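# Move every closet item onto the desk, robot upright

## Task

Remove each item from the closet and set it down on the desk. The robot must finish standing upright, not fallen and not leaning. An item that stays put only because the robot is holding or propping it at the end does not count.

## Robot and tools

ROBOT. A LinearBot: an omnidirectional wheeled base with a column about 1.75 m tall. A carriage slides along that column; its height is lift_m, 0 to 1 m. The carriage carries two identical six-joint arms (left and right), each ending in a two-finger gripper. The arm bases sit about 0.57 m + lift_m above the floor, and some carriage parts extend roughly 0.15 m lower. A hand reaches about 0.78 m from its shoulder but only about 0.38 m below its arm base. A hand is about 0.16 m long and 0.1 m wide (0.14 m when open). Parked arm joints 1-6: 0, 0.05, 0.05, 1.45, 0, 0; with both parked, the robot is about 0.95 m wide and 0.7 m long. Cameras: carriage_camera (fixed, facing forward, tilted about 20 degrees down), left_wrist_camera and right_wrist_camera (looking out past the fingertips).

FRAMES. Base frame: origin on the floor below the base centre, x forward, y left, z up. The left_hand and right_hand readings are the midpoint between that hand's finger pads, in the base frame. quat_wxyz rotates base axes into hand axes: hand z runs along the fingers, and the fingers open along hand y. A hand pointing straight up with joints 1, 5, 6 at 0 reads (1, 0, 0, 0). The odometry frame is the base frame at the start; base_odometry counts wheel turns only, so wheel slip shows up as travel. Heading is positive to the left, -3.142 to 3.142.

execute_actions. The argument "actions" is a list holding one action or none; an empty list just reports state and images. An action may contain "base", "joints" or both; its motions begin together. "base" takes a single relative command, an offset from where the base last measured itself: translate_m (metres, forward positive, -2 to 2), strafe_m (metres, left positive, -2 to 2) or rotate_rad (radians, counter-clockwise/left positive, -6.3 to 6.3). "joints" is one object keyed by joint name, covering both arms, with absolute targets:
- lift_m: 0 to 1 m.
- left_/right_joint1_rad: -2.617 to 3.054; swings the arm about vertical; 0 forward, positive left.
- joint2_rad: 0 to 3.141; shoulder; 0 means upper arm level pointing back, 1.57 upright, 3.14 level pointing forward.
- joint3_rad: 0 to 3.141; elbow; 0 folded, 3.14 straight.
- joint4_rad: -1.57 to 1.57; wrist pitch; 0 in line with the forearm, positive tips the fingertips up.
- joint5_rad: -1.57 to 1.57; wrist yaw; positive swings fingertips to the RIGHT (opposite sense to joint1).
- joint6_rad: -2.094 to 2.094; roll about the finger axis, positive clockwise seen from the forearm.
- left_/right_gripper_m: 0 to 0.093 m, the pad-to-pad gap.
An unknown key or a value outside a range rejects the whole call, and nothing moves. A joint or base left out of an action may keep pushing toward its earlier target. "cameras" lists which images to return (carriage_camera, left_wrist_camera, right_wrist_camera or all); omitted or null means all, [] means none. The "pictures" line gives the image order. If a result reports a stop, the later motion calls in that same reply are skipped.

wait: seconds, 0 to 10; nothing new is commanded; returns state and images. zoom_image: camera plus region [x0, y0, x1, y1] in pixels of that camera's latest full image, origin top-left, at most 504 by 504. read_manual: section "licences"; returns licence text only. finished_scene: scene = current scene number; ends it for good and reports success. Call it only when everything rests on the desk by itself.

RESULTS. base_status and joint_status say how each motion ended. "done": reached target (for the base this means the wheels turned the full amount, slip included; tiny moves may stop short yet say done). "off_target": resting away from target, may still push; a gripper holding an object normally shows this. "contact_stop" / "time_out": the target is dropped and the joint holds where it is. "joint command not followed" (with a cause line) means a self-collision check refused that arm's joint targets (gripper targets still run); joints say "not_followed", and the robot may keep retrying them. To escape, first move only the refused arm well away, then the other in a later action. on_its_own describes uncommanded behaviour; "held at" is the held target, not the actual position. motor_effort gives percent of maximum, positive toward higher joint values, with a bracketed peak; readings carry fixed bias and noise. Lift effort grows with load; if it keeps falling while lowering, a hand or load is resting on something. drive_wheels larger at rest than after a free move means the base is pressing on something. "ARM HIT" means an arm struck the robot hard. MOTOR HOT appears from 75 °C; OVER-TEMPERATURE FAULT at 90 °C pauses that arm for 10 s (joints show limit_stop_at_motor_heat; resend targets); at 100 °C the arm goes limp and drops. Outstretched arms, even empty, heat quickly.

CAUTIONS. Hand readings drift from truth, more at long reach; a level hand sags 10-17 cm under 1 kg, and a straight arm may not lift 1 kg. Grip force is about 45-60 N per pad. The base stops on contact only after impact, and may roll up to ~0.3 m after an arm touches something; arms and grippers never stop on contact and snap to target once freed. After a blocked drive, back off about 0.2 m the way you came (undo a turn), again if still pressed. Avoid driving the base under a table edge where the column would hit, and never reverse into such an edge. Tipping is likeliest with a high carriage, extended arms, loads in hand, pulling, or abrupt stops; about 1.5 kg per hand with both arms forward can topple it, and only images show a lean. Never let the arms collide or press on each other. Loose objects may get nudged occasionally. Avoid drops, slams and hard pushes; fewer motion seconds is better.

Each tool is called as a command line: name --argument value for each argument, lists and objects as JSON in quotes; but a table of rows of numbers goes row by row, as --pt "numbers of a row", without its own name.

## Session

execute_actions --actions '[]'

Scene clock: 0.00 s.
base_odometry: x=+0.000 y=+0.000 heading=+0.000 (m, m, rad; odometry frame)
base_status: not commanded
joint_positions: lift_m=+0.300 left_joint1_rad=+0.004 left_joint2_rad=+0.033 left_joint3_rad=+0.053 left_joint4_rad=+1.486 left_joint5_rad=-0.011 left_joint6_rad=+0.034 left_gripper_m=+0.094 right_joint1_rad=+0.025 right_joint2_rad=+0.038 right_joint3_rad=+0.043 right_joint4_rad=+1.396 right_joint5_rad=-0.028 right_joint6_rad=-0.015 right_gripper_m=+0.094
joint_status: not commanded
motor_effort: lift_m=+28 drive_wheels=-2 (%)
left_hand: x=+0.2765 y=+0.3138 z=+1.3316 quat_wxyz=(+0.999, -0.005, +0.032, +0.019) (m; base frame)
right_hand: x=+0.3030 y=-0.3060 z=+1.3261 quat_wxyz=(+0.996, -0.015, +0.084, +0.006) (m; base frame)
pictures: carriage_camera, left_wrist_camera, right_wrist_camera
Images, in order (width x height): carriage_camera 504x504, left_wrist_camera 504x504, right_wrist_camera 504x504.

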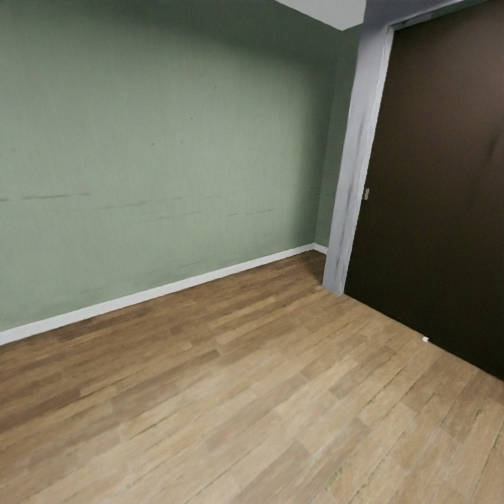

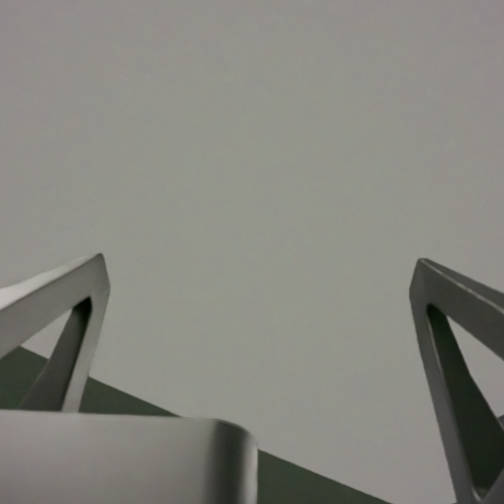

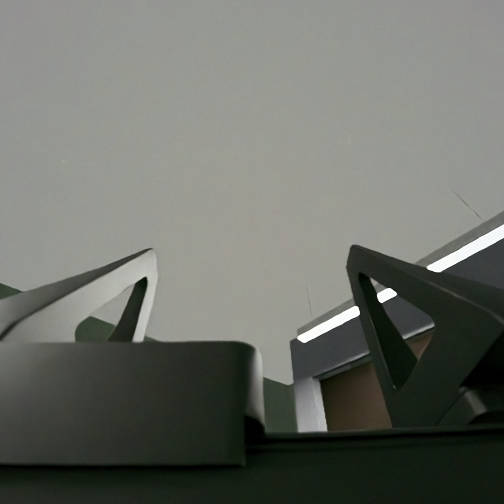

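execute_actions --actions '[{"base":{"rotate_rad":-1.05},"joints":{"lift_m":0.035,"left_joint2_rad":1.0,"left_joint3_rad":1.0,"left_joint4_rad":0,"left_joint5_rad":-0.15,"left_joint1_rad":0,"left_joint6_rad":0,"left_gripper_m":0,"right_joint2_rad":1.0,"right_joint3_rad":1.0,"right_joint4_rad":0,"right_joint5_rad":0.15,"right_joint1_rad":0,"right_gripper_m":0}}]'

Scene clock: 4.30 s.
base_odometry: x=+0.000 y=+0.000 heading=-1.050 (m, m, rad; odometry frame)
base_status: done
joint_positions: lift_m=+0.035 left_joint1_rad=+0.004 left_joint2_rad=+0.991 left_joint3_rad=+0.979 left_joint4_rad=+0.007 left_joint5_rad=-0.148 left_joint6_rad=+0.008 left_gripper_m=+0.000 right_joint1_rad=+0.006 right_joint2_rad=+0.994 right_joint3_rad=+0.986 right_joint4_rad=+0.003 right_joint5_rad=+0.147 right_joint6_rad=-0.015 right_gripper_m=+0.000
joint_status: all done
motor_effort: lift_m=+22(21) drive_wheels=+4(12) (%)
left_hand: x=+0.6255 y=+0.3385 z=+1.0247 quat_wxyz=(+0.703, -0.050, +0.707, +0.057) (m; base frame)
right_hand: x=+0.6264 y=-0.3349 z=+1.0258 quat_wxyz=(+0.703, +0.044, +0.707, -0.055) (m; base frame)
pictures: carriage_camera, left_wrist_camera, right_wrist_camera
Images, in order (width x height): carriage_camera 504x504, left_wrist_camera 504x504, right_wrist_camera 504x504.

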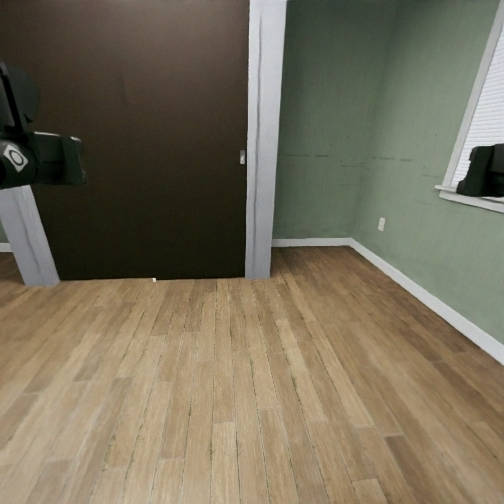

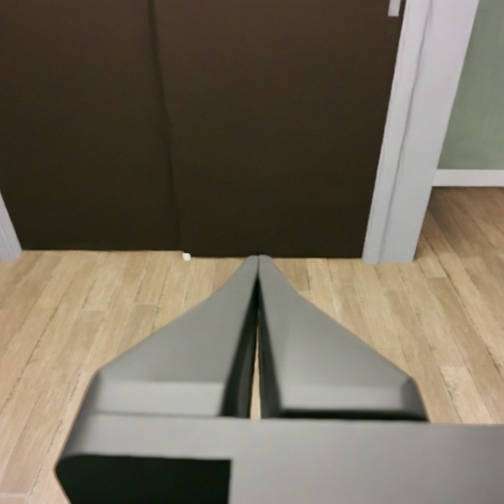

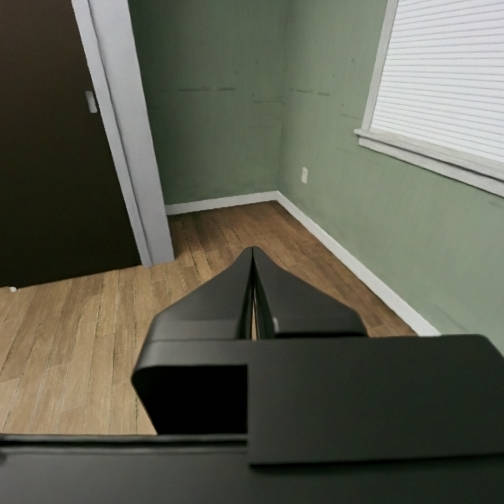

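execute_actions --actions '[{"base":{"rotate_rad":0.11},"joints":{"left_joint2_rad":0.05,"left_joint3_rad":0.05,"left_joint4_rad":1.45}}]' --cameras '[]'

execute_actions --actions '[{"base":{"strafe_m":0.27}}]' --cameras '[]'

execute_actions --actions '[{"base":{"translate_m":1.3}}]' --cameras '["carriage_camera","right_wrist_camera"]'

Scene clock: 8.57 s.
base_odometry: x=+0.000 y=+0.000 heading=-0.940 (m, m, rad; odometry frame)
base_status: done
joint_positions: lift_m=+0.035 left_joint1_rad=+0.004 left_joint2_rad=+0.067 left_joint3_rad=+0.071 left_joint4_rad=+1.440 left_joint5_rad=-0.148 left_joint6_rad=+0.008 left_gripper_m=+0.000 right_joint1_rad=+0.006 right_joint2_rad=+0.994 right_joint3_rad=+0.986 right_joint4_rad=+0.004 right_joint5_rad=+0.148 right_joint6_rad=-0.015 right_gripper_m=+0.000
joint_status: all done
motor_effort: lift_m=+24(24) drive_wheels=-6(9) (%)
left_hand: x=+0.2926 y=+0.3373 z=+1.0685 quat_wxyz=(+0.995, -0.074, +0.063, +0.011) (m; base frame)
right_hand: x=+0.6263 y=-0.3349 z=+1.0260 quat_wxyz=(+0.704, +0.045, +0.707, -0.056) (m; base frame)
pictures: none
No camera images: the call's "cameras" was empty. Leave "cameras" out to get every camera's image.

Scene clock: 10.93 s.
base_odometry: x=+0.218 y=+0.159 heading=-0.941 (m, m, rad; odometry frame)
base_status: done
joint_positions: lift_m=+0.035 left_joint1_rad=+0.004 left_joint2_rad=+0.067 left_joint3_rad=+0.071 left_joint4_rad=+1.440 left_joint5_rad=-0.148 left_joint6_rad=+0.008 left_gripper_m=+0.000 right_joint1_rad=+0.006 right_joint2_rad=+0.994 right_joint3_rad=+0.986 right_joint4_rad=+0.004 right_joint5_rad=+0.148 right_joint6_rad=-0.015 right_gripper_m=+0.000
joint_status: not commanded
motor_effort: lift_m=+24(22) drive_wheels=-7(13) (%)
left_hand: x=+0.2926 y=+0.3373 z=+1.0685 quat_wxyz=(+0.995, -0.074, +0.063, +0.011) (m; base frame)
right_hand: x=+0.6263 y=-0.3351 z=+1.0260 quat_wxyz=(+0.704, +0.045, +0.707, -0.056) (m; base frame)
pictures: none
No camera images: the call's "cameras" was empty. Leave "cameras" out to get every camera's image.

Scene clock: 15.83 s.
base_odometry: x=+0.985 y=-0.891 heading=-0.940 (m, m, rad; odometry frame)
base_status: done
joint_positions: lift_m=+0.035 left_joint1_rad=+0.004 left_joint2_rad=+0.067 left_joint3_rad=+0.071 left_joint4_rad=+1.441 left_joint5_rad=-0.148 left_joint6_rad=+0.008 left_gripper_m=+0.000 right_joint1_rad=+0.005 right_joint2_rad=+0.994 right_joint3_rad=+0.991 right_joint4_rad=+0.005 right_joint5_rad=+0.148 right_joint6_rad=-0.015 right_gripper_m=+0.000
joint_status: not commanded
motor_effort: lift_m=+19(21) drive_wheels=-5(14) (%)
left_hand: x=+0.2924 y=+0.3373 z=+1.0685 quat_wxyz=(+0.995, -0.074, +0.063, +0.011) (m; base frame)
right_hand: x=+0.6261 y=-0.3353 z=+1.0286 quat_wxyz=(+0.706, +0.045, +0.705, -0.056) (m; base frame)
pictures: carriage_camera, right_wrist_camera
Images, in order (width x height): carriage_camera 504x504, right_wrist_camera 504x504.

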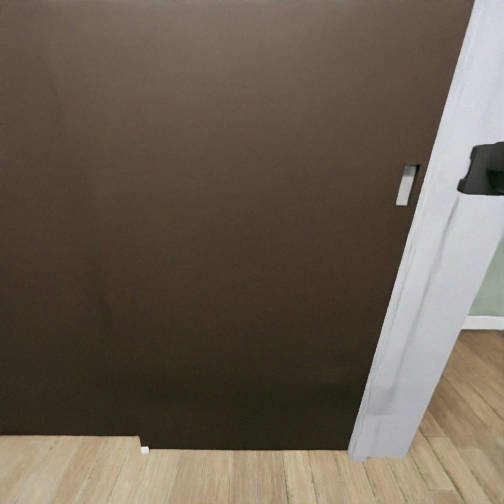

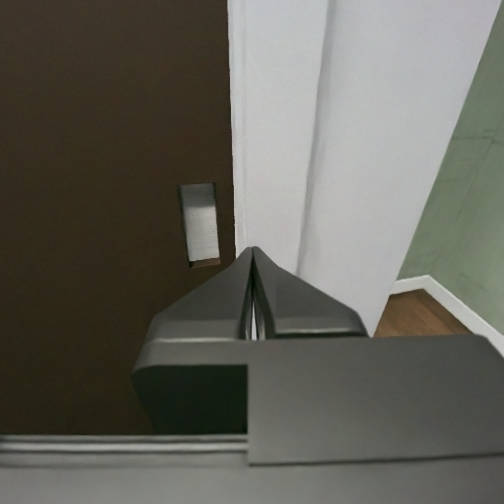

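execute_actions --actions '[{"base":{"rotate_rad":0.035},"joints":{"lift_m":0.0}}]' --cameras '[]'

execute_actions --actions '[{"base":{"translate_m":0.12}}]' --cameras '["carriage_camera","right_wrist_camera"]'

Scene clock: 18.20 s.
base_odometry: x=+0.985 y=-0.891 heading=-0.906 (m, m, rad; odometry frame)
base_status: done
joint_positions: lift_m=+0.000 left_joint1_rad=+0.004 left_joint2_rad=+0.067 left_joint3_rad=+0.070 left_joint4_rad=+1.442 left_joint5_rad=-0.148 left_joint6_rad=+0.008 left_gripper_m=+0.000 right_joint1_rad=+0.005 right_joint2_rad=+0.994 right_joint3_rad=+1.000 right_joint4_rad=+0.005 right_joint5_rad=+0.149 right_joint6_rad=-0.015 right_gripper_m=+0.000
joint_status: all done
motor_effort: lift_m=+21(25) drive_wheels=-7(6) (%)
left_hand: x=+0.2928 y=+0.3373 z=+1.0330 quat_wxyz=(+0.995, -0.074, +0.063, +0.011) (m; base frame)
right_hand: x=+0.6255 y=-0.3353 z=+0.9981 quat_wxyz=(+0.709, +0.046, +0.702, -0.056) (m; base frame)
pictures: none
No camera images: the call's "cameras" was empty. Leave "cameras" out to get every camera's image.

Scene clock: 19.87 s.
base_odometry: x=+1.059 y=-0.985 heading=-0.905 (m, m, rad; odometry frame)
base_status: done
joint_positions: lift_m=+0.000 left_joint1_rad=+0.004 left_joint2_rad=+0.067 left_joint3_rad=+0.070 left_joint4_rad=+1.442 left_joint5_rad=-0.148 left_joint6_rad=+0.008 left_gripper_m=+0.000 right_joint1_rad=+0.005 right_joint2_rad=+0.994 right_joint3_rad=+1.000 right_joint4_rad=+0.008 right_joint5_rad=+0.149 right_joint6_rad=-0.015 right_gripper_m=+0.000
joint_status: not commanded
motor_effort: lift_m=+22(22) drive_wheels=-8(13) (%)
left_hand: x=+0.2926 y=+0.3373 z=+1.0331 quat_wxyz=(+0.995, -0.074, +0.063, +0.011) (m; base frame)
right_hand: x=+0.6255 y=-0.3354 z=+0.9987 quat_wxyz=(+0.710, +0.046, +0.701, -0.056) (m; base frame)
pictures: carriage_camera, right_wrist_camera
Images, in order (width x height): carriage_camera 504x504, right_wrist_camera 504x504.

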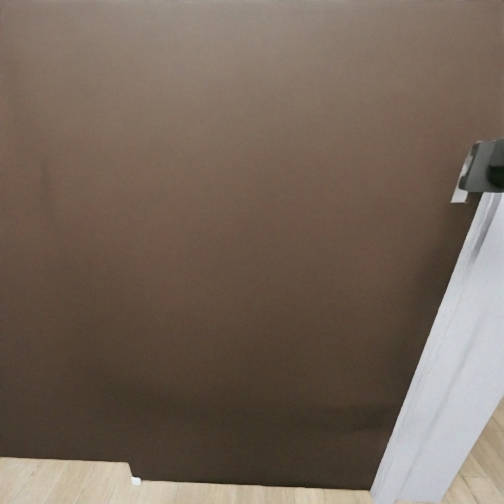

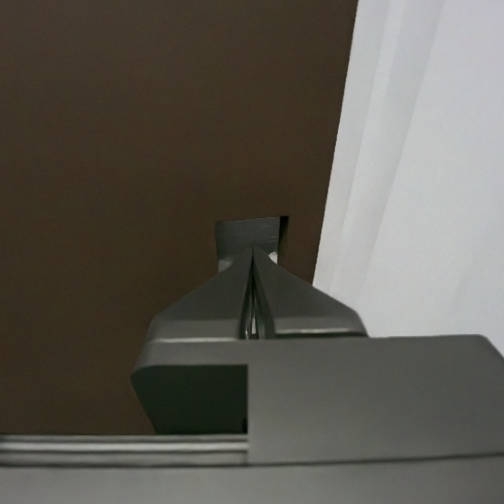

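Lower the tip a little and advance.

execute_actions --actions '[{"base":{"translate_m":0.03},"joints":{"right_joint3_rad":0.9,"right_joint4_rad":0.05}}]' --cameras '["right_wrist_camera"]'

Scene clock: 21.63 s.
base_odometry: x=+1.078 y=-1.009 heading=-0.904 (m, m, rad; odometry frame)
base_status: done
joint_positions: lift_m=+0.000 left_joint1_rad=+0.004 left_joint2_rad=+0.067 left_joint3_rad=+0.070 left_joint4_rad=+1.445 left_joint5_rad=-0.148 left_joint6_rad=+0.008 left_gripper_m=+0.000 right_joint1_rad=+0.005 right_joint2_rad=+0.915 right_joint3_rad=+0.923 right_joint4_rad=+0.000 right_joint5_rad=+0.160 right_joint6_rad=-0.015 right_gripper_m=+0.000
joint_status: right_joint4_rad off_target (ended at +0.000, target +0.050); the others done
motor_effort: lift_m=+22(22) drive_wheels=+9(16) (%)
left_hand: x=+0.2921 y=+0.3373 z=+1.0331 quat_wxyz=(+0.995, -0.074, +0.062, +0.011) (m; base frame)
right_hand: x=+0.6079 y=-0.3374 z=+0.9861 quat_wxyz=(+0.708, +0.050, +0.702, -0.060) (m; base frame)
pictures: right_wrist_camera
Images, in order (width x height): right_wrist_camera 504x504.

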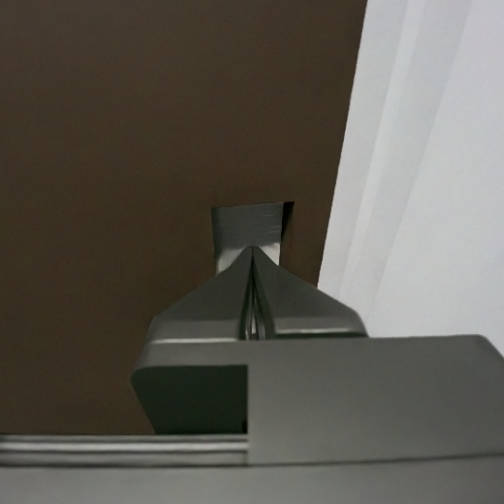

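execute_actions --actions '[{"base":{"strafe_m":0.2},"joints":{"right_joint2_rad":0.96,"right_joint5_rad":-0.05,"right_joint1_rad":0.06}}]' --cameras '["carriage_camera","right_wrist_camera"]'

Scene clock: 25.40 s.
base_odometry: x=+1.235 y=-0.885 heading=-0.905 (m, m, rad; odometry frame)
base_status: done
joint_positions: lift_m=+0.000 left_joint1_rad=+0.004 left_joint2_rad=+0.067 left_joint3_rad=+0.070 left_joint4_rad=+1.445 left_joint5_rad=-0.148 left_joint6_rad=+0.008 left_gripper_m=+0.000 right_joint1_rad=+0.020 right_joint2_rad=+0.897 right_joint3_rad=+0.923 right_joint4_rad=-0.007 right_joint5_rad=+0.122 right_joint6_rad=-0.015 right_gripper_m=+0.000
joint_status: right_joint1_rad off_target (ended at +0.019, target +0.060); right_joint2_rad off_target (ended at +0.897, target +0.960); right_joint5_rad off_target (ended at +0.122, target -0.050)
motor_effort: lift_m=+26(24) drive_wheels=+2(18) (%)
left_hand: x=+0.2921 y=+0.3373 z=+1.0331 quat_wxyz=(+0.995, -0.074, +0.062, +0.011) (m; base frame)
right_hand: x=+0.6042 y=-0.3260 z=+0.9901 quat_wxyz=(+0.713, +0.031, +0.700, -0.041) (m; base frame)
pictures: carriage_camera, right_wrist_camera
Images, in order (width x height): carriage_camera 504x504, right_wrist_camera 504x504.

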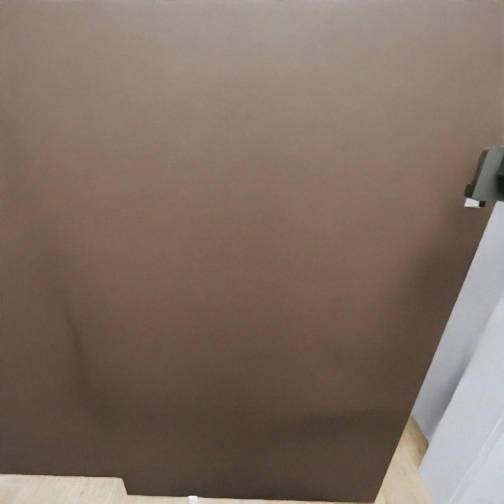

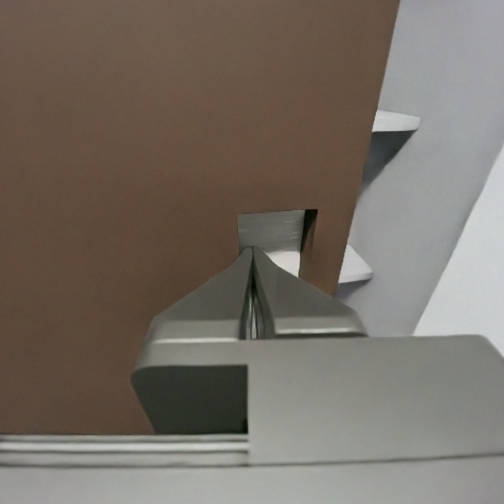

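execute_actions --actions '[{"base":{"strafe_m":0.42},"joints":{"right_joint2_rad":0.91,"right_joint5_rad":-0.05,"right_joint1_rad":0.08}}]' --cameras '["carriage_camera","right_wrist_camera"]'

Scene clock: 30.37 s.
base_odometry: x=+1.565 y=-0.626 heading=-0.905 (m, m, rad; odometry frame)
base_status: done
joint_positions: lift_m=+0.000 left_joint1_rad=+0.004 left_joint2_rad=+0.067 left_joint3_rad=+0.070 left_joint4_rad=+1.445 left_joint5_rad=-0.148 left_joint6_rad=+0.008 left_gripper_m=+0.000 right_joint1_rad=+0.041 right_joint2_rad=+0.835 right_joint3_rad=+0.920 right_joint4_rad=-0.070 right_joint5_rad=+0.133 right_joint6_rad=-0.015 right_gripper_m=+0.000
joint_status: right_joint1_rad off_target (ended at +0.041, target +0.080); right_joint2_rad off_target (ended at +0.835, target +0.910); right_joint5_rad off_target (ended at +0.133, target -0.050)
motor_effort: lift_m=+22(23) drive_wheels=+2(14) (%)
left_hand: x=+0.2921 y=+0.3373 z=+1.0331 quat_wxyz=(+0.995, -0.074, +0.062, +0.011) (m; base frame)
right_hand: x=+0.5875 y=-0.3213 z=+0.9924 quat_wxyz=(+0.711, +0.028, +0.701, -0.038) (m; base frame)
pictures: carriage_camera, right_wrist_camera
Images, in order (width x height): carriage_camera 504x504, right_wrist_camera 504x504.

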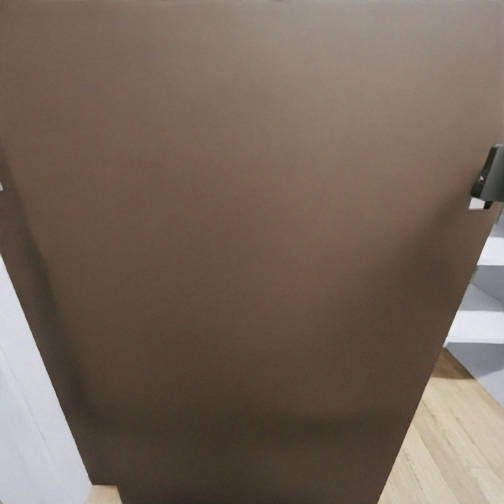

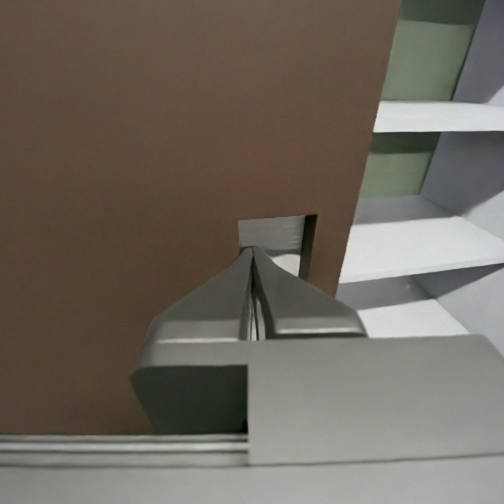

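execute_actions --actions '[{"base":{"translate_m":-0.1},"joints":{"right_joint2_rad":0.8,"right_joint5_rad":0.13,"right_joint1_rad":0.04}}]' --cameras '[]'

execute_actions --actions '[{"base":{"rotate_rad":0.035},"joints":{"lift_m":0.3,"right_joint1_rad":0,"right_joint2_rad":0.05,"right_joint3_rad":0.05,"right_joint4_rad":1.45,"right_joint5_rad":0}}]' --cameras '[]'

execute_actions --actions '[{"base":{"strafe_m":-0.75},"joints":{"lift_m":0.45}}]' --cameras '["carriage_camera"]'

Scene clock: 34.10 s.
base_odometry: x=+1.504 y=-0.547 heading=-0.905 (m, m, rad; odometry frame)
base_status: done
joint_positions: lift_m=+0.000 left_joint1_rad=+0.004 left_joint2_rad=+0.067 left_joint3_rad=+0.070 left_joint4_rad=+1.445 left_joint5_rad=-0.148 left_joint6_rad=+0.008 left_gripper_m=+0.000 right_joint1_rad=+0.034 right_joint2_rad=+0.818 right_joint3_rad=+0.914 right_joint4_rad=+0.053 right_joint5_rad=+0.136 right_joint6_rad=-0.015 right_gripper_m=+0.000
joint_status: all done
on_its_own: right_joint4_rad moved +0.124 to your old target +0.050
motor_effort: lift_m=+22(22) drive_wheels=-3(8) (%)
left_hand: x=+0.2920 y=+0.3373 z=+1.0332 quat_wxyz=(+0.995, -0.074, +0.061, +0.011) (m; base frame)
right_hand: x=+0.5807 y=-0.3245 z=+1.0247 quat_wxyz=(+0.756, +0.036, +0.652, -0.038) (m; base frame)
pictures: none
No camera images: the call's "cameras" was empty. Leave "cameras" out to get every camera's image.

Scene clock: 35.83 s.
base_odometry: x=+1.504 y=-0.547 heading=-0.871 (m, m, rad; odometry frame)
base_status: done
joint_positions: lift_m=+0.300 left_joint1_rad=+0.004 left_joint2_rad=+0.067 left_joint3_rad=+0.068 left_joint4_rad=+1.445 left_joint5_rad=-0.148 left_joint6_rad=+0.008 left_gripper_m=+0.000 right_joint1_rad=+0.004 right_joint2_rad=+0.068 right_joint3_rad=+0.065 right_joint4_rad=+1.445 right_joint5_rad=+0.004 right_joint6_rad=-0.015 right_gripper_m=+0.000
joint_status: all done
motor_effort: lift_m=+22(26) drive_wheels=-6(5) (%)
left_hand: x=+0.2925 y=+0.3373 z=+1.3328 quat_wxyz=(+0.995, -0.074, +0.062, +0.011) (m; base frame)
right_hand: x=+0.2941 y=-0.3124 z=+1.3339 quat_wxyz=(+0.998, +0.001, +0.064, -0.006) (m; base frame)
pictures: none
No camera images: the call's "cameras" was empty. Leave "cameras" out to get every camera's image.

Scene clock: 39.67 s.
base_odometry: x=+0.930 y=-1.030 heading=-0.871 (m, m, rad; odometry frame)
base_status: done
joint_positions: lift_m=+0.450 left_joint1_rad=+0.004 left_joint2_rad=+0.067 left_joint3_rad=+0.067 left_joint4_rad=+1.446 left_joint5_rad=-0.148 left_joint6_rad=+0.008 left_gripper_m=+0.000 right_joint1_rad=+0.004 right_joint2_rad=+0.068 right_joint3_rad=+0.063 right_joint4_rad=+1.445 right_joint5_rad=+0.004 right_joint6_rad=-0.015 right_gripper_m=+0.000
joint_status: all done
motor_effort: lift_m=+21(29) drive_wheels=-4(9) (%)
left_hand: x=+0.2926 y=+0.3373 z=+1.4825 quat_wxyz=(+0.995, -0.074, +0.062, +0.011) (m; base frame)
right_hand: x=+0.2947 y=-0.3123 z=+1.4832 quat_wxyz=(+0.998, +0.001, +0.065, -0.006) (m; base frame)
pictures: carriage_camera
Images, in order (width x height): carriage_camera 504x504.

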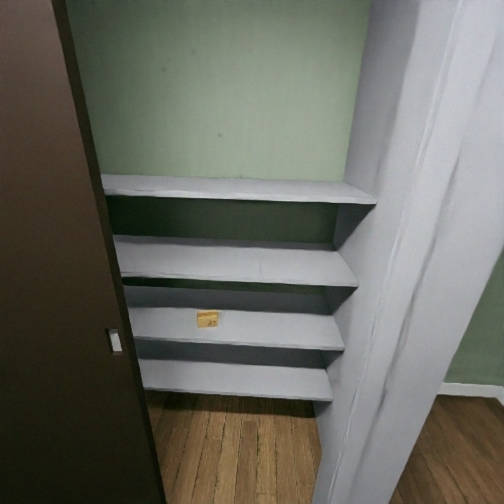

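zoom_image --camera "carriage_camera" --region '[150,270,270,390]'

Region (150, 270, 270, 390) of carriage_camera's 504x504 image, scaled by 4.200, with more detail than that image has.

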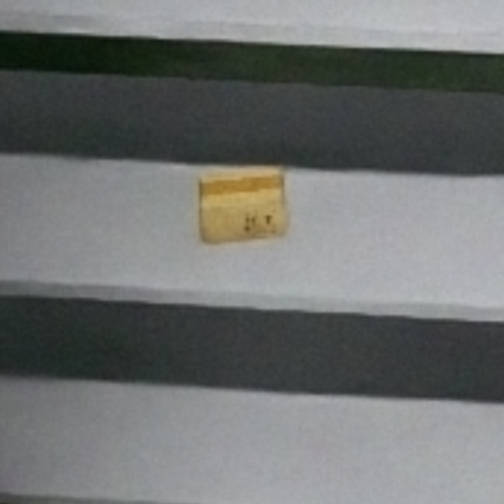

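execute_actions --actions '[{"base":{"strafe_m":-0.04},"joints":{"lift_m":0.04}}]' --cameras '[]'

execute_actions --actions '[{"joints":{"left_joint2_rad":2.3,"left_joint3_rad":1.9,"left_joint4_rad":0,"left_joint5_rad":0}}]' --cameras '["carriage_camera","left_wrist_camera"]'

Scene clock: 46.33 s.
base_odometry: x=+0.899 y=-1.056 heading=-0.871 (m, m, rad; odometry frame)
base_status: done
joint_positions: lift_m=+0.040 left_joint1_rad=+0.004 left_joint2_rad=+0.067 left_joint3_rad=+0.067 left_joint4_rad=+1.446 left_joint5_rad=-0.148 left_joint6_rad=+0.008 left_gripper_m=+0.000 right_joint1_rad=+0.004 right_joint2_rad=+0.068 right_joint3_rad=+0.063 right_joint4_rad=+1.445 right_joint5_rad=+0.003 right_joint6_rad=-0.015 right_gripper_m=+0.000
joint_status: all done
motor_effort: lift_m=+24(26) drive_wheels=-3(10) (%)
left_hand: x=+0.2926 y=+0.3373 z=+1.0725 quat_wxyz=(+0.995, -0.074, +0.062, +0.011) (m; base frame)
right_hand: x=+0.2946 y=-0.3123 z=+1.0732 quat_wxyz=(+0.998, +0.001, +0.065, -0.006) (m; base frame)
pictures: none
No camera images: the call's "cameras" was empty. Leave "cameras" out to get every camera's image.

Scene clock: 48.57 s.
base_odometry: x=+0.899 y=-1.056 heading=-0.871 (m, m, rad; odometry frame)
base_status: not commanded
joint_positions: lift_m=+0.040 left_joint1_rad=+0.004 left_joint2_rad=+2.301 left_joint3_rad=+1.885 left_joint4_rad=+0.001 left_joint5_rad=-0.005 left_joint6_rad=+0.008 left_gripper_m=+0.000 right_joint1_rad=+0.004 right_joint2_rad=+0.068 right_joint3_rad=+0.063 right_joint4_rad=+1.445 right_joint5_rad=+0.003 right_joint6_rad=-0.015 right_gripper_m=+0.000
joint_status: all done
motor_effort: lift_m=+23(25) drive_wheels=-3(3) (%)
left_hand: x=+0.9301 y=+0.3152 z=+0.8058 quat_wxyz=(+0.546, +0.001, +0.838, +0.005) (m; base frame)
right_hand: x=+0.2946 y=-0.3123 z=+1.0732 quat_wxyz=(+0.998, +0.001, +0.065, -0.006) (m; base frame)
pictures: carriage_camera, left_wrist_camera
Images, in order (width x height): carriage_camera 504x504, left_wrist_camera 504x504.

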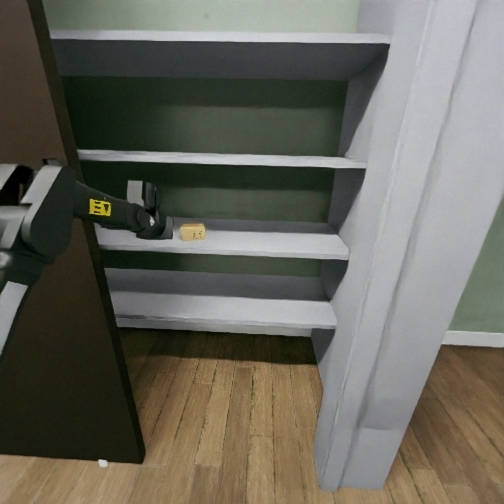

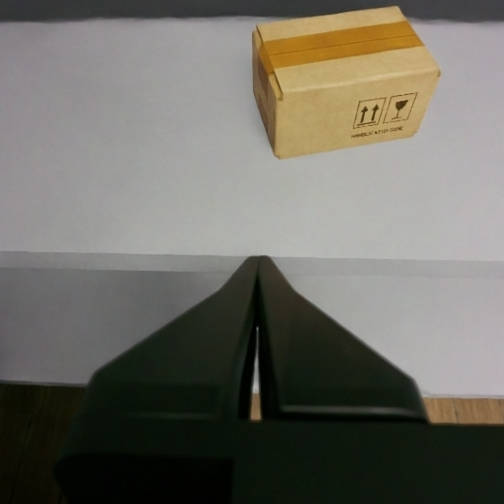

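execute_actions --actions '[{"base":{"translate_m":0.1},"joints":{"left_joint1_rad":-0.04,"lift_m":0.01}}]' --cameras '["carriage_camera","left_wrist_camera"]'

Scene clock: 51.70 s.
base_odometry: x=+0.963 y=-1.132 heading=-0.872 (m, m, rad; odometry frame)
base_status: done
joint_positions: lift_m=+0.010 left_joint1_rad=-0.041 left_joint2_rad=+2.294 left_joint3_rad=+1.890 left_joint4_rad=+0.005 left_joint5_rad=-0.002 left_joint6_rad=+0.008 left_gripper_m=+0.000 right_joint1_rad=+0.004 right_joint2_rad=+0.068 right_joint3_rad=+0.062 right_joint4_rad=+1.447 right_joint5_rad=+0.003 right_joint6_rad=-0.015 right_gripper_m=+0.000
joint_status: all done
motor_effort: lift_m=+21(28) drive_wheels=-5(9) (%)
left_hand: x=+0.9303 y=+0.2849 z=+0.7836 quat_wxyz=(+0.553, +0.020, +0.833, -0.008) (m; base frame)
right_hand: x=+0.2943 y=-0.3122 z=+1.0430 quat_wxyz=(+0.998, +0.001, +0.065, -0.006) (m; base frame)
pictures: carriage_camera, left_wrist_camera
Images, in order (width x height): carriage_camera 504x504, left_wrist_camera 504x504.

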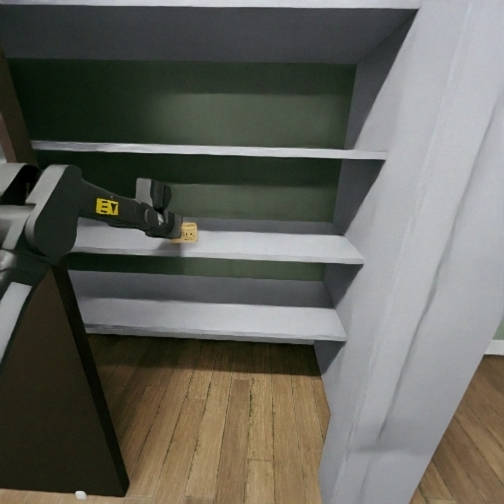

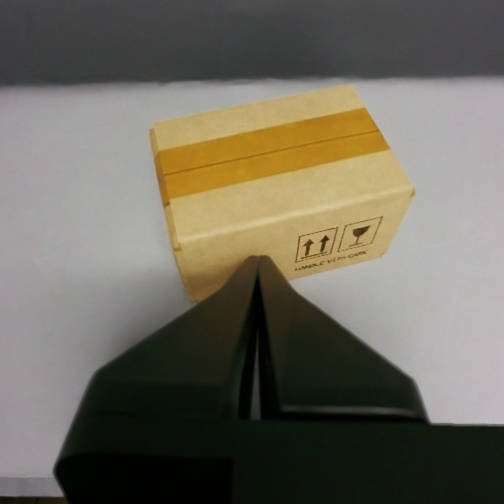

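Too far right and still high; adjust.

execute_actions --actions '[{"joints":{"left_joint5_rad":-0.11,"lift_m":0.0,"left_joint4_rad":-0.1}}]' --cameras '["left_wrist_camera"]'

execute_actions --actions '[{"base":{"translate_m":0.07}}]' --cameras '["left_wrist_camera"]'

Scene clock: 53.57 s.
base_odometry: x=+0.963 y=-1.132 heading=-0.872 (m, m, rad; odometry frame)
base_status: not commanded
joint_positions: lift_m=+0.000 left_joint1_rad=-0.041 left_joint2_rad=+2.292 left_joint3_rad=+1.892 left_joint4_rad=-0.081 left_joint5_rad=-0.105 left_joint6_rad=+0.008 left_gripper_m=+0.000 right_joint1_rad=+0.004 right_joint2_rad=+0.068 right_joint3_rad=+0.061 right_joint4_rad=+1.448 right_joint5_rad=+0.003 right_joint6_rad=-0.015 right_gripper_m=+0.000
joint_status: all done
motor_effort: lift_m=+23(22) drive_wheels=-5(6) (%)
left_hand: x=+0.9214 y=+0.3029 z=+0.7572 quat_wxyz=(+0.518, -0.006, +0.855, +0.036) (m; base frame)
right_hand: x=+0.2946 y=-0.3122 z=+1.0327 quat_wxyz=(+0.998, +0.001, +0.065, -0.006) (m; base frame)
pictures: left_wrist_camera
Images, in order (width x height): left_wrist_camera 504x504.

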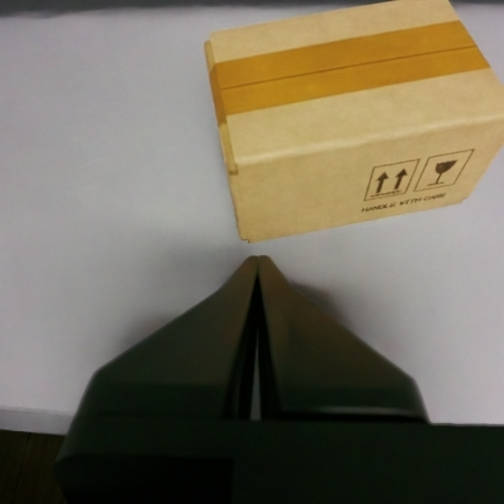

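Scene clock: 54.90 s.
base_odometry: x=+1.008 y=-1.186 heading=-0.872 (m, m, rad; odometry frame)
base_status: done
joint_positions: lift_m=+0.000 left_joint1_rad=-0.041 left_joint2_rad=+2.292 left_joint3_rad=+1.892 left_joint4_rad=-0.085 left_joint5_rad=-0.105 left_joint6_rad=+0.008 left_gripper_m=+0.000 right_joint1_rad=+0.004 right_joint2_rad=+0.068 right_joint3_rad=+0.061 right_joint4_rad=+1.448 right_joint5_rad=+0.003 right_joint6_rad=-0.015 right_gripper_m=+0.000
joint_status: not commanded
motor_effort: lift_m=+23(26) drive_wheels=-6(12) (%)
left_hand: x=+0.9210 y=+0.3029 z=+0.7563 quat_wxyz=(+0.516, -0.006, +0.856, +0.037) (m; base frame)
right_hand: x=+0.2944 y=-0.3122 z=+1.0327 quat_wxyz=(+0.998, +0.001, +0.065, -0.006) (m; base frame)
pictures: left_wrist_camera
Images, in order (width x height): left_wrist_camera 504x504.

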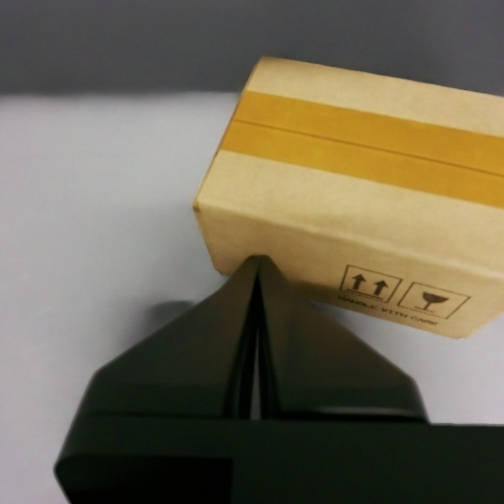

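execute_actions --actions '[{"base":{"translate_m":0.055},"joints":{"left_joint5_rad":-0.05}}]' --cameras '["left_wrist_camera"]'

Scene clock: 56.83 s.
base_odometry: x=+1.043 y=-1.228 heading=-0.873 (m, m, rad; odometry frame)
base_status: done
joint_positions: lift_m=+0.000 left_joint1_rad=-0.041 left_joint2_rad=+2.292 left_joint3_rad=+1.892 left_joint4_rad=-0.087 left_joint5_rad=-0.056 left_joint6_rad=+0.008 left_gripper_m=+0.000 right_joint1_rad=+0.004 right_joint2_rad=+0.068 right_joint3_rad=+0.061 right_joint4_rad=+1.449 right_joint5_rad=+0.003 right_joint6_rad=-0.015 right_gripper_m=+0.000
joint_status: all done
motor_effort: lift_m=+24(25) drive_wheels=-5(12) (%)
left_hand: x=+0.9210 y=+0.2945 z=+0.7556 quat_wxyz=(+0.516, +0.007, +0.857, +0.016) (m; base frame)
right_hand: x=+0.2943 y=-0.3122 z=+1.0328 quat_wxyz=(+0.998, +0.001, +0.064, -0.006) (m; base frame)
pictures: left_wrist_camera
Images, in order (width x height): left_wrist_camera 504x504.

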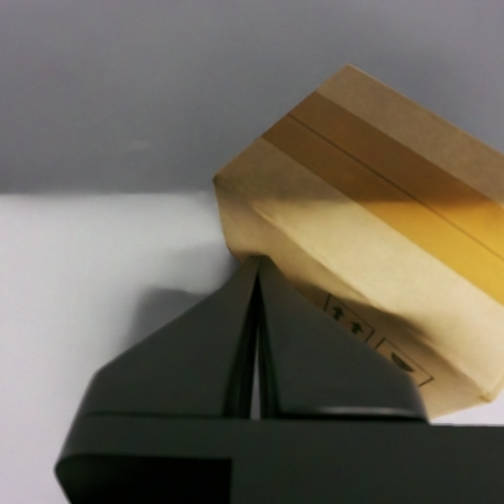

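execute_actions --actions '[{"base":{"translate_m":0.02},"joints":{"left_joint5_rad":0.23}}]' --cameras '["left_wrist_camera"]'

execute_actions --actions '[{"base":{"translate_m":-0.1},"joints":{"left_joint5_rad":0.0,"lift_m":0.02}}]' --cameras '[]'

execute_actions --actions '[{"base":{"strafe_m":-0.165},"joints":{"left_joint5_rad":-0.5,"left_joint6_rad":0.22,"left_gripper_m":0.093}}]' --cameras '[]'

execute_actions --actions '[{"base":{"translate_m":0.06},"joints":{"lift_m":0.01}}]' --cameras '["carriage_camera","left_wrist_camera"]'

Scene clock: 59.83 s.
base_odometry: x=+1.056 y=-1.244 heading=-0.873 (m, m, rad; odometry frame)
base_status: done
joint_positions: lift_m=+0.000 left_joint1_rad=-0.041 left_joint2_rad=+2.292 left_joint3_rad=+1.892 left_joint4_rad=-0.088 left_joint5_rad=+0.223 left_joint6_rad=+0.008 left_gripper_m=+0.000 right_joint1_rad=+0.004 right_joint2_rad=+0.068 right_joint3_rad=+0.061 right_joint4_rad=+1.450 right_joint5_rad=+0.003 right_joint6_rad=-0.015 right_gripper_m=+0.000
joint_status: all done
motor_effort: lift_m=+25(24) drive_wheels=-5(12) (%)
left_hand: x=+0.9154 y=+0.2470 z=+0.7572 quat_wxyz=(+0.510, +0.078, +0.850, -0.104) (m; base frame)
right_hand: x=+0.2941 y=-0.3122 z=+1.0328 quat_wxyz=(+0.998, +0.001, +0.064, -0.006) (m; base frame)
pictures: left_wrist_camera
Images, in order (width x height): left_wrist_camera 504x504.

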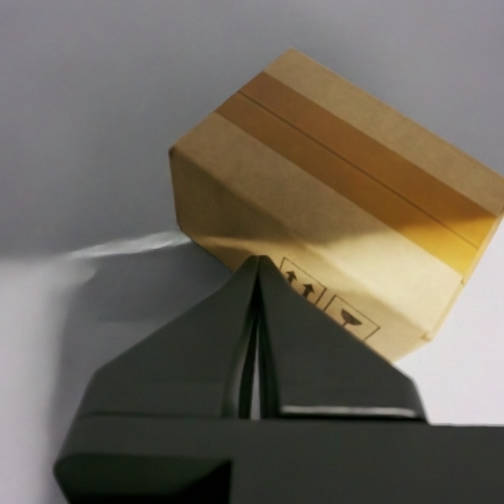

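Scene clock: 61.40 s.
base_odometry: x=+0.992 y=-1.167 heading=-0.873 (m, m, rad; odometry frame)
base_status: done
joint_positions: lift_m=+0.020 left_joint1_rad=-0.041 left_joint2_rad=+2.288 left_joint3_rad=+1.892 left_joint4_rad=-0.089 left_joint5_rad=+0.005 left_joint6_rad=+0.008 left_gripper_m=+0.000 right_joint1_rad=+0.004 right_joint2_rad=+0.068 right_joint3_rad=+0.061 right_joint4_rad=+1.450 right_joint5_rad=+0.003 right_joint6_rad=-0.015 right_gripper_m=+0.000
joint_status: all done
motor_effort: lift_m=+22(27) drive_wheels=-6(16) (%)
left_hand: x=+0.9204 y=+0.2840 z=+0.7781 quat_wxyz=(+0.517, +0.022, +0.856, -0.011) (m; base frame)
right_hand: x=+0.2944 y=-0.3121 z=+1.0527 quat_wxyz=(+0.998, +0.001, +0.064, -0.006) (m; base frame)
pictures: none
No camera images: the call's "cameras" was empty. Leave "cameras" out to get every camera's image.

Scene clock: 63.40 s.
base_odometry: x=+0.866 y=-1.273 heading=-0.873 (m, m, rad; odometry frame)
base_status: done
joint_positions: lift_m=+0.020 left_joint1_rad=-0.041 left_joint2_rad=+2.288 left_joint3_rad=+1.892 left_joint4_rad=-0.089 left_joint5_rad=-0.497 left_joint6_rad=+0.209 left_gripper_m=+0.093 right_joint1_rad=+0.004 right_joint2_rad=+0.068 right_joint3_rad=+0.061 right_joint4_rad=+1.450 right_joint5_rad=+0.003 right_joint6_rad=-0.015 right_gripper_m=+0.000
joint_status: all done
motor_effort: lift_m=+27(21) drive_wheels=-3(12) (%)
left_hand: x=+0.9055 y=+0.3672 z=+0.7878 quat_wxyz=(+0.482, -0.022, +0.839, +0.252) (m; base frame)
right_hand: x=+0.2944 y=-0.3121 z=+1.0527 quat_wxyz=(+0.998, +0.001, +0.064, -0.006) (m; base frame)
pictures: none
No camera images: the call's "cameras" was empty. Leave "cameras" out to get every camera's image.

Scene clock: 64.67 s.
base_odometry: x=+0.904 y=-1.319 heading=-0.873 (m, m, rad; odometry frame)
base_status: done
joint_positions: lift_m=+0.010 left_joint1_rad=-0.041 left_joint2_rad=+2.291 left_joint3_rad=+1.892 left_joint4_rad=-0.091 left_joint5_rad=-0.498 left_joint6_rad=+0.209 left_gripper_m=+0.093 right_joint1_rad=+0.004 right_joint2_rad=+0.068 right_joint3_rad=+0.060 right_joint4_rad=+1.450 right_joint5_rad=+0.002 right_joint6_rad=-0.015 right_gripper_m=+0.000
joint_status: all done
motor_effort: lift_m=+23(22) drive_wheels=+2(11) (%)
left_hand: x=+0.9053 y=+0.3673 z=+0.7750 quat_wxyz=(+0.479, -0.022, +0.841, +0.252) (m; base frame)
right_hand: x=+0.2945 y=-0.3121 z=+1.0423 quat_wxyz=(+0.998, +0.000, +0.065, -0.006) (m; base frame)
pictures: carriage_camera, left_wrist_camera
Images, in order (width x height): carriage_camera 504x504, left_wrist_camera 504x504.

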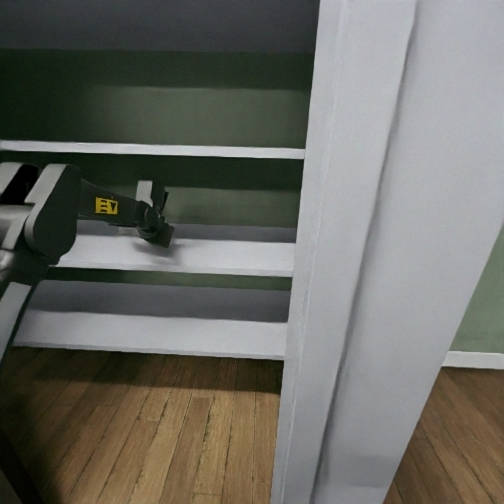

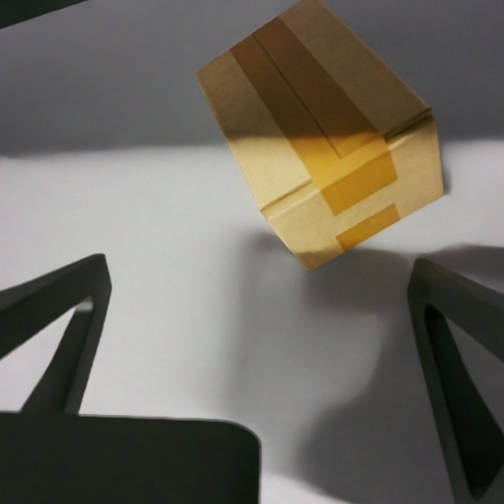

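execute_actions --actions '[{"base":{"strafe_m":-0.07},"joints":{"left_joint5_rad":-0.73,"left_joint6_rad":0.33}}]' --cameras '[]'

execute_actions --actions '[{"base":{"translate_m":0.055},"joints":{"lift_m":0.0}}]' --cameras '["left_wrist_camera"]'

Scene clock: 68.87 s.
base_odometry: x=+0.851 y=-1.365 heading=-0.873 (m, m, rad; odometry frame)
base_status: done
joint_positions: lift_m=+0.010 left_joint1_rad=-0.042 left_joint2_rad=+2.291 left_joint3_rad=+1.892 left_joint4_rad=-0.091 left_joint5_rad=-0.727 left_joint6_rad=+0.319 left_gripper_m=+0.093 right_joint1_rad=+0.004 right_joint2_rad=+0.068 right_joint3_rad=+0.060 right_joint4_rad=+1.450 right_joint5_rad=+0.002 right_joint6_rad=-0.015 right_gripper_m=+0.000
joint_status: all done
motor_effort: lift_m=+22(22) drive_wheels=-3(11) (%)
left_hand: x=+0.8868 y=+0.4001 z=+0.7857 quat_wxyz=(+0.434, -0.036, +0.821, +0.368) (m; base frame)
right_hand: x=+0.2945 y=-0.3121 z=+1.0423 quat_wxyz=(+0.998, +0.000, +0.065, -0.006) (m; base frame)
pictures: none
No camera images: the call's "cameras" was empty. Leave "cameras" out to get every camera's image.

Scene clock: 70.10 s.
base_odometry: x=+0.886 y=-1.407 heading=-0.874 (m, m, rad; odometry frame)
base_status: done
joint_positions: lift_m=+0.000 left_joint1_rad=-0.042 left_joint2_rad=+2.292 left_joint3_rad=+1.892 left_joint4_rad=-0.092 left_joint5_rad=-0.728 left_joint6_rad=+0.320 left_gripper_m=+0.093 right_joint1_rad=+0.004 right_joint2_rad=+0.068 right_joint3_rad=+0.059 right_joint4_rad=+1.450 right_joint5_rad=+0.002 right_joint6_rad=-0.015 right_gripper_m=+0.000
joint_status: all done
motor_effort: lift_m=+25(22) drive_wheels=-5(11) (%)
left_hand: x=+0.8866 y=+0.4002 z=+0.7752 quat_wxyz=(+0.433, -0.036, +0.822, +0.369) (m; base frame)
right_hand: x=+0.2945 y=-0.3120 z=+1.0323 quat_wxyz=(+0.998, +0.000, +0.065, -0.006) (m; base frame)
pictures: left_wrist_camera
Images, in order (width x height): left_wrist_camera 504x504.

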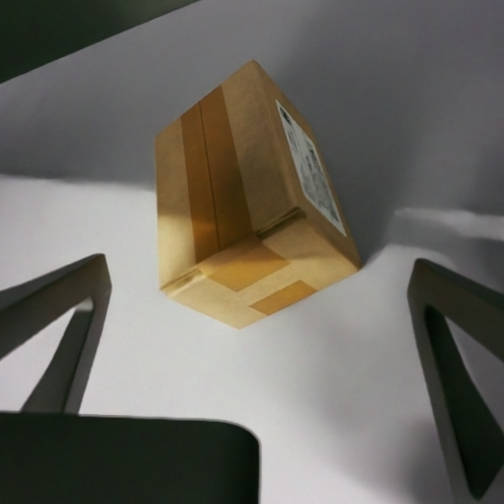

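execute_actions --actions '[{"joints":{"left_joint6_rad":-0.3,"left_joint1_rad":0.03,"left_joint2_rad":2.5,"left_joint3_rad":2.2,"left_joint4_rad":-0.19}}]' --cameras '["left_wrist_camera"]'

Scene clock: 73.43 s.
base_odometry: x=+0.886 y=-1.407 heading=-0.873 (m, m, rad; odometry frame)
base_status: not commanded
joint_positions: lift_m=+0.000 left_joint1_rad=+0.036 left_joint2_rad=+2.486 left_joint3_rad=+2.188 left_joint4_rad=-0.169 left_joint5_rad=-0.729 left_joint6_rad=-0.290 left_gripper_m=+0.093 right_joint1_rad=+0.004 right_joint2_rad=+0.068 right_joint3_rad=+0.059 right_joint4_rad=+1.450 right_joint5_rad=+0.002 right_joint6_rad=-0.015 right_gripper_m=+0.000
joint_status: all done
motor_effort: lift_m=+21(23) drive_wheels=-5(5) (%)
left_hand: x=+0.9178 y=+0.4500 z=+0.7678 quat_wxyz=(+0.524, -0.313, +0.755, +0.239) (m; base frame)
right_hand: x=+0.2945 y=-0.3120 z=+1.0323 quat_wxyz=(+0.998, +0.000, +0.065, -0.006) (m; base frame)
pictures: left_wrist_camera
Images, in order (width x height): left_wrist_camera 504x504.

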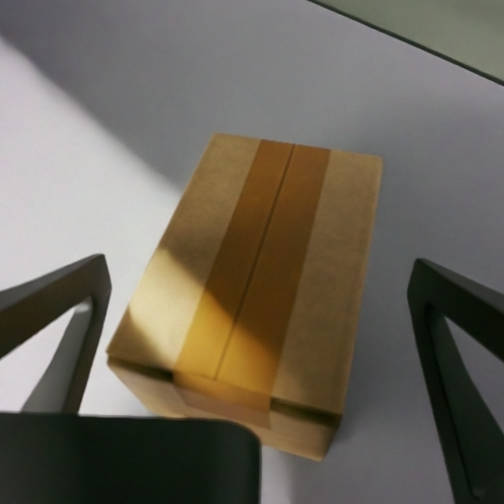

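execute_actions --actions '[{"joints":{"left_joint2_rad":2.545}}]' --cameras '["left_wrist_camera"]'

execute_actions --actions '[{"joints":{"left_gripper_m":0.03}}]' --cameras '[]'

execute_actions --actions '[{"joints":{"lift_m":0.05}}]' --cameras '["carriage_camera","left_wrist_camera"]'

Scene clock: 75.43 s.
base_odometry: x=+0.886 y=-1.407 heading=-0.873 (m, m, rad; odometry frame)
base_status: not commanded
joint_positions: lift_m=+0.000 left_joint1_rad=+0.036 left_joint2_rad=+2.526 left_joint3_rad=+2.188 left_joint4_rad=-0.172 left_joint5_rad=-0.729 left_joint6_rad=-0.291 left_gripper_m=+0.093 right_joint1_rad=+0.004 right_joint2_rad=+0.068 right_joint3_rad=+0.059 right_joint4_rad=+1.450 right_joint5_rad=+0.002 right_joint6_rad=-0.015 right_gripper_m=+0.000
joint_status: all done
motor_effort: lift_m=+23(23) drive_wheels=-5(5) (%)
left_hand: x=+0.9192 y=+0.4500 z=+0.7417 quat_wxyz=(+0.508, -0.309, +0.766, +0.245) (m; base frame)
right_hand: x=+0.2945 y=-0.3120 z=+1.0323 quat_wxyz=(+0.998, +0.000, +0.065, -0.006) (m; base frame)
pictures: left_wrist_camera
Images, in order (width x height): left_wrist_camera 504x504.

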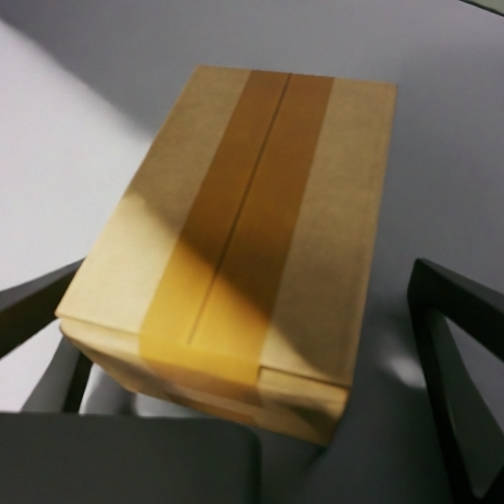

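Scene clock: 76.07 s.
base_odometry: x=+0.886 y=-1.407 heading=-0.873 (m, m, rad; odometry frame)
base_status: not commanded
joint_positions: lift_m=+0.000 left_joint1_rad=+0.036 left_joint2_rad=+2.526 left_joint3_rad=+2.188 left_joint4_rad=-0.172 left_joint5_rad=-0.730 left_joint6_rad=-0.293 left_gripper_m=+0.059 right_joint1_rad=+0.004 right_joint2_rad=+0.068 right_joint3_rad=+0.059 right_joint4_rad=+1.450 right_joint5_rad=+0.002 right_joint6_rad=-0.015 right_gripper_m=+0.000
joint_status: left_gripper_m off_target (ended at +0.059, target +0.030)
motor_effort: lift_m=+26(21) drive_wheels=-5(5) (%)
left_hand: x=+0.9191 y=+0.4501 z=+0.7418 quat_wxyz=(+0.508, -0.310, +0.765, +0.245) (m; base frame)
right_hand: x=+0.2945 y=-0.3120 z=+1.0323 quat_wxyz=(+0.998, +0.000, +0.065, -0.006) (m; base frame)
pictures: none
No camera images: the call's "cameras" was empty. Leave "cameras" out to get every camera's image.

Scene clock: 76.90 s.
base_odometry: x=+0.886 y=-1.407 heading=-0.873 (m, m, rad; odometry frame)
base_status: not commanded
joint_positions: lift_m=+0.050 left_joint1_rad=+0.036 left_joint2_rad=+2.537 left_joint3_rad=+2.188 left_joint4_rad=-0.193 left_joint5_rad=-0.728 left_joint6_rad=-0.293 left_gripper_m=+0.059 right_joint1_rad=+0.004 right_joint2_rad=+0.068 right_joint3_rad=+0.059 right_joint4_rad=+1.450 right_joint5_rad=+0.002 right_joint6_rad=-0.015 right_gripper_m=+0.000
joint_status: all done
motor_effort: lift_m=+23(29) drive_wheels=-5(5) (%)
left_hand: x=+0.9175 y=+0.4499 z=+0.7811 quat_wxyz=(+0.496, -0.306, +0.774, +0.248) (m; base frame)
right_hand: x=+0.2946 y=-0.3120 z=+1.0823 quat_wxyz=(+0.998, +0.000, +0.065, -0.006) (m; base frame)
pictures: carriage_camera, left_wrist_camera
Images, in order (width x height): carriage_camera 504x504, left_wrist_camera 504x504.

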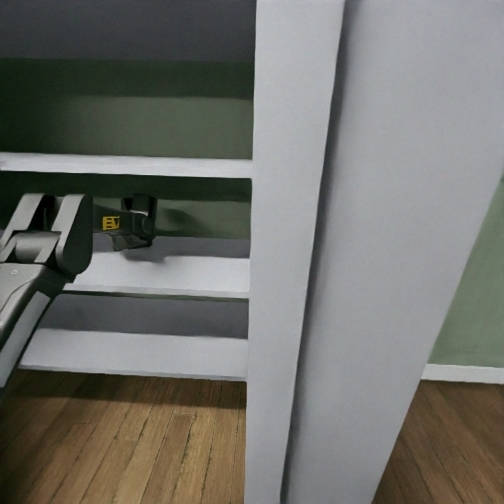

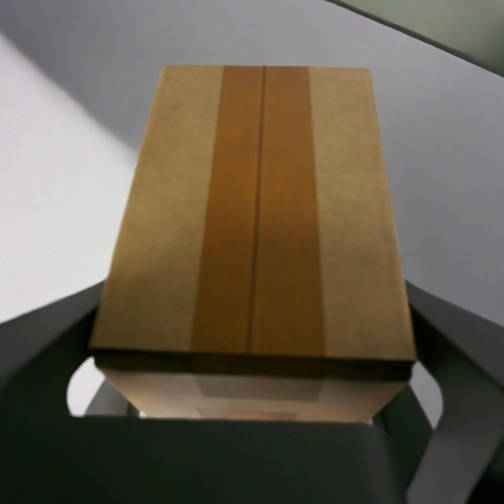

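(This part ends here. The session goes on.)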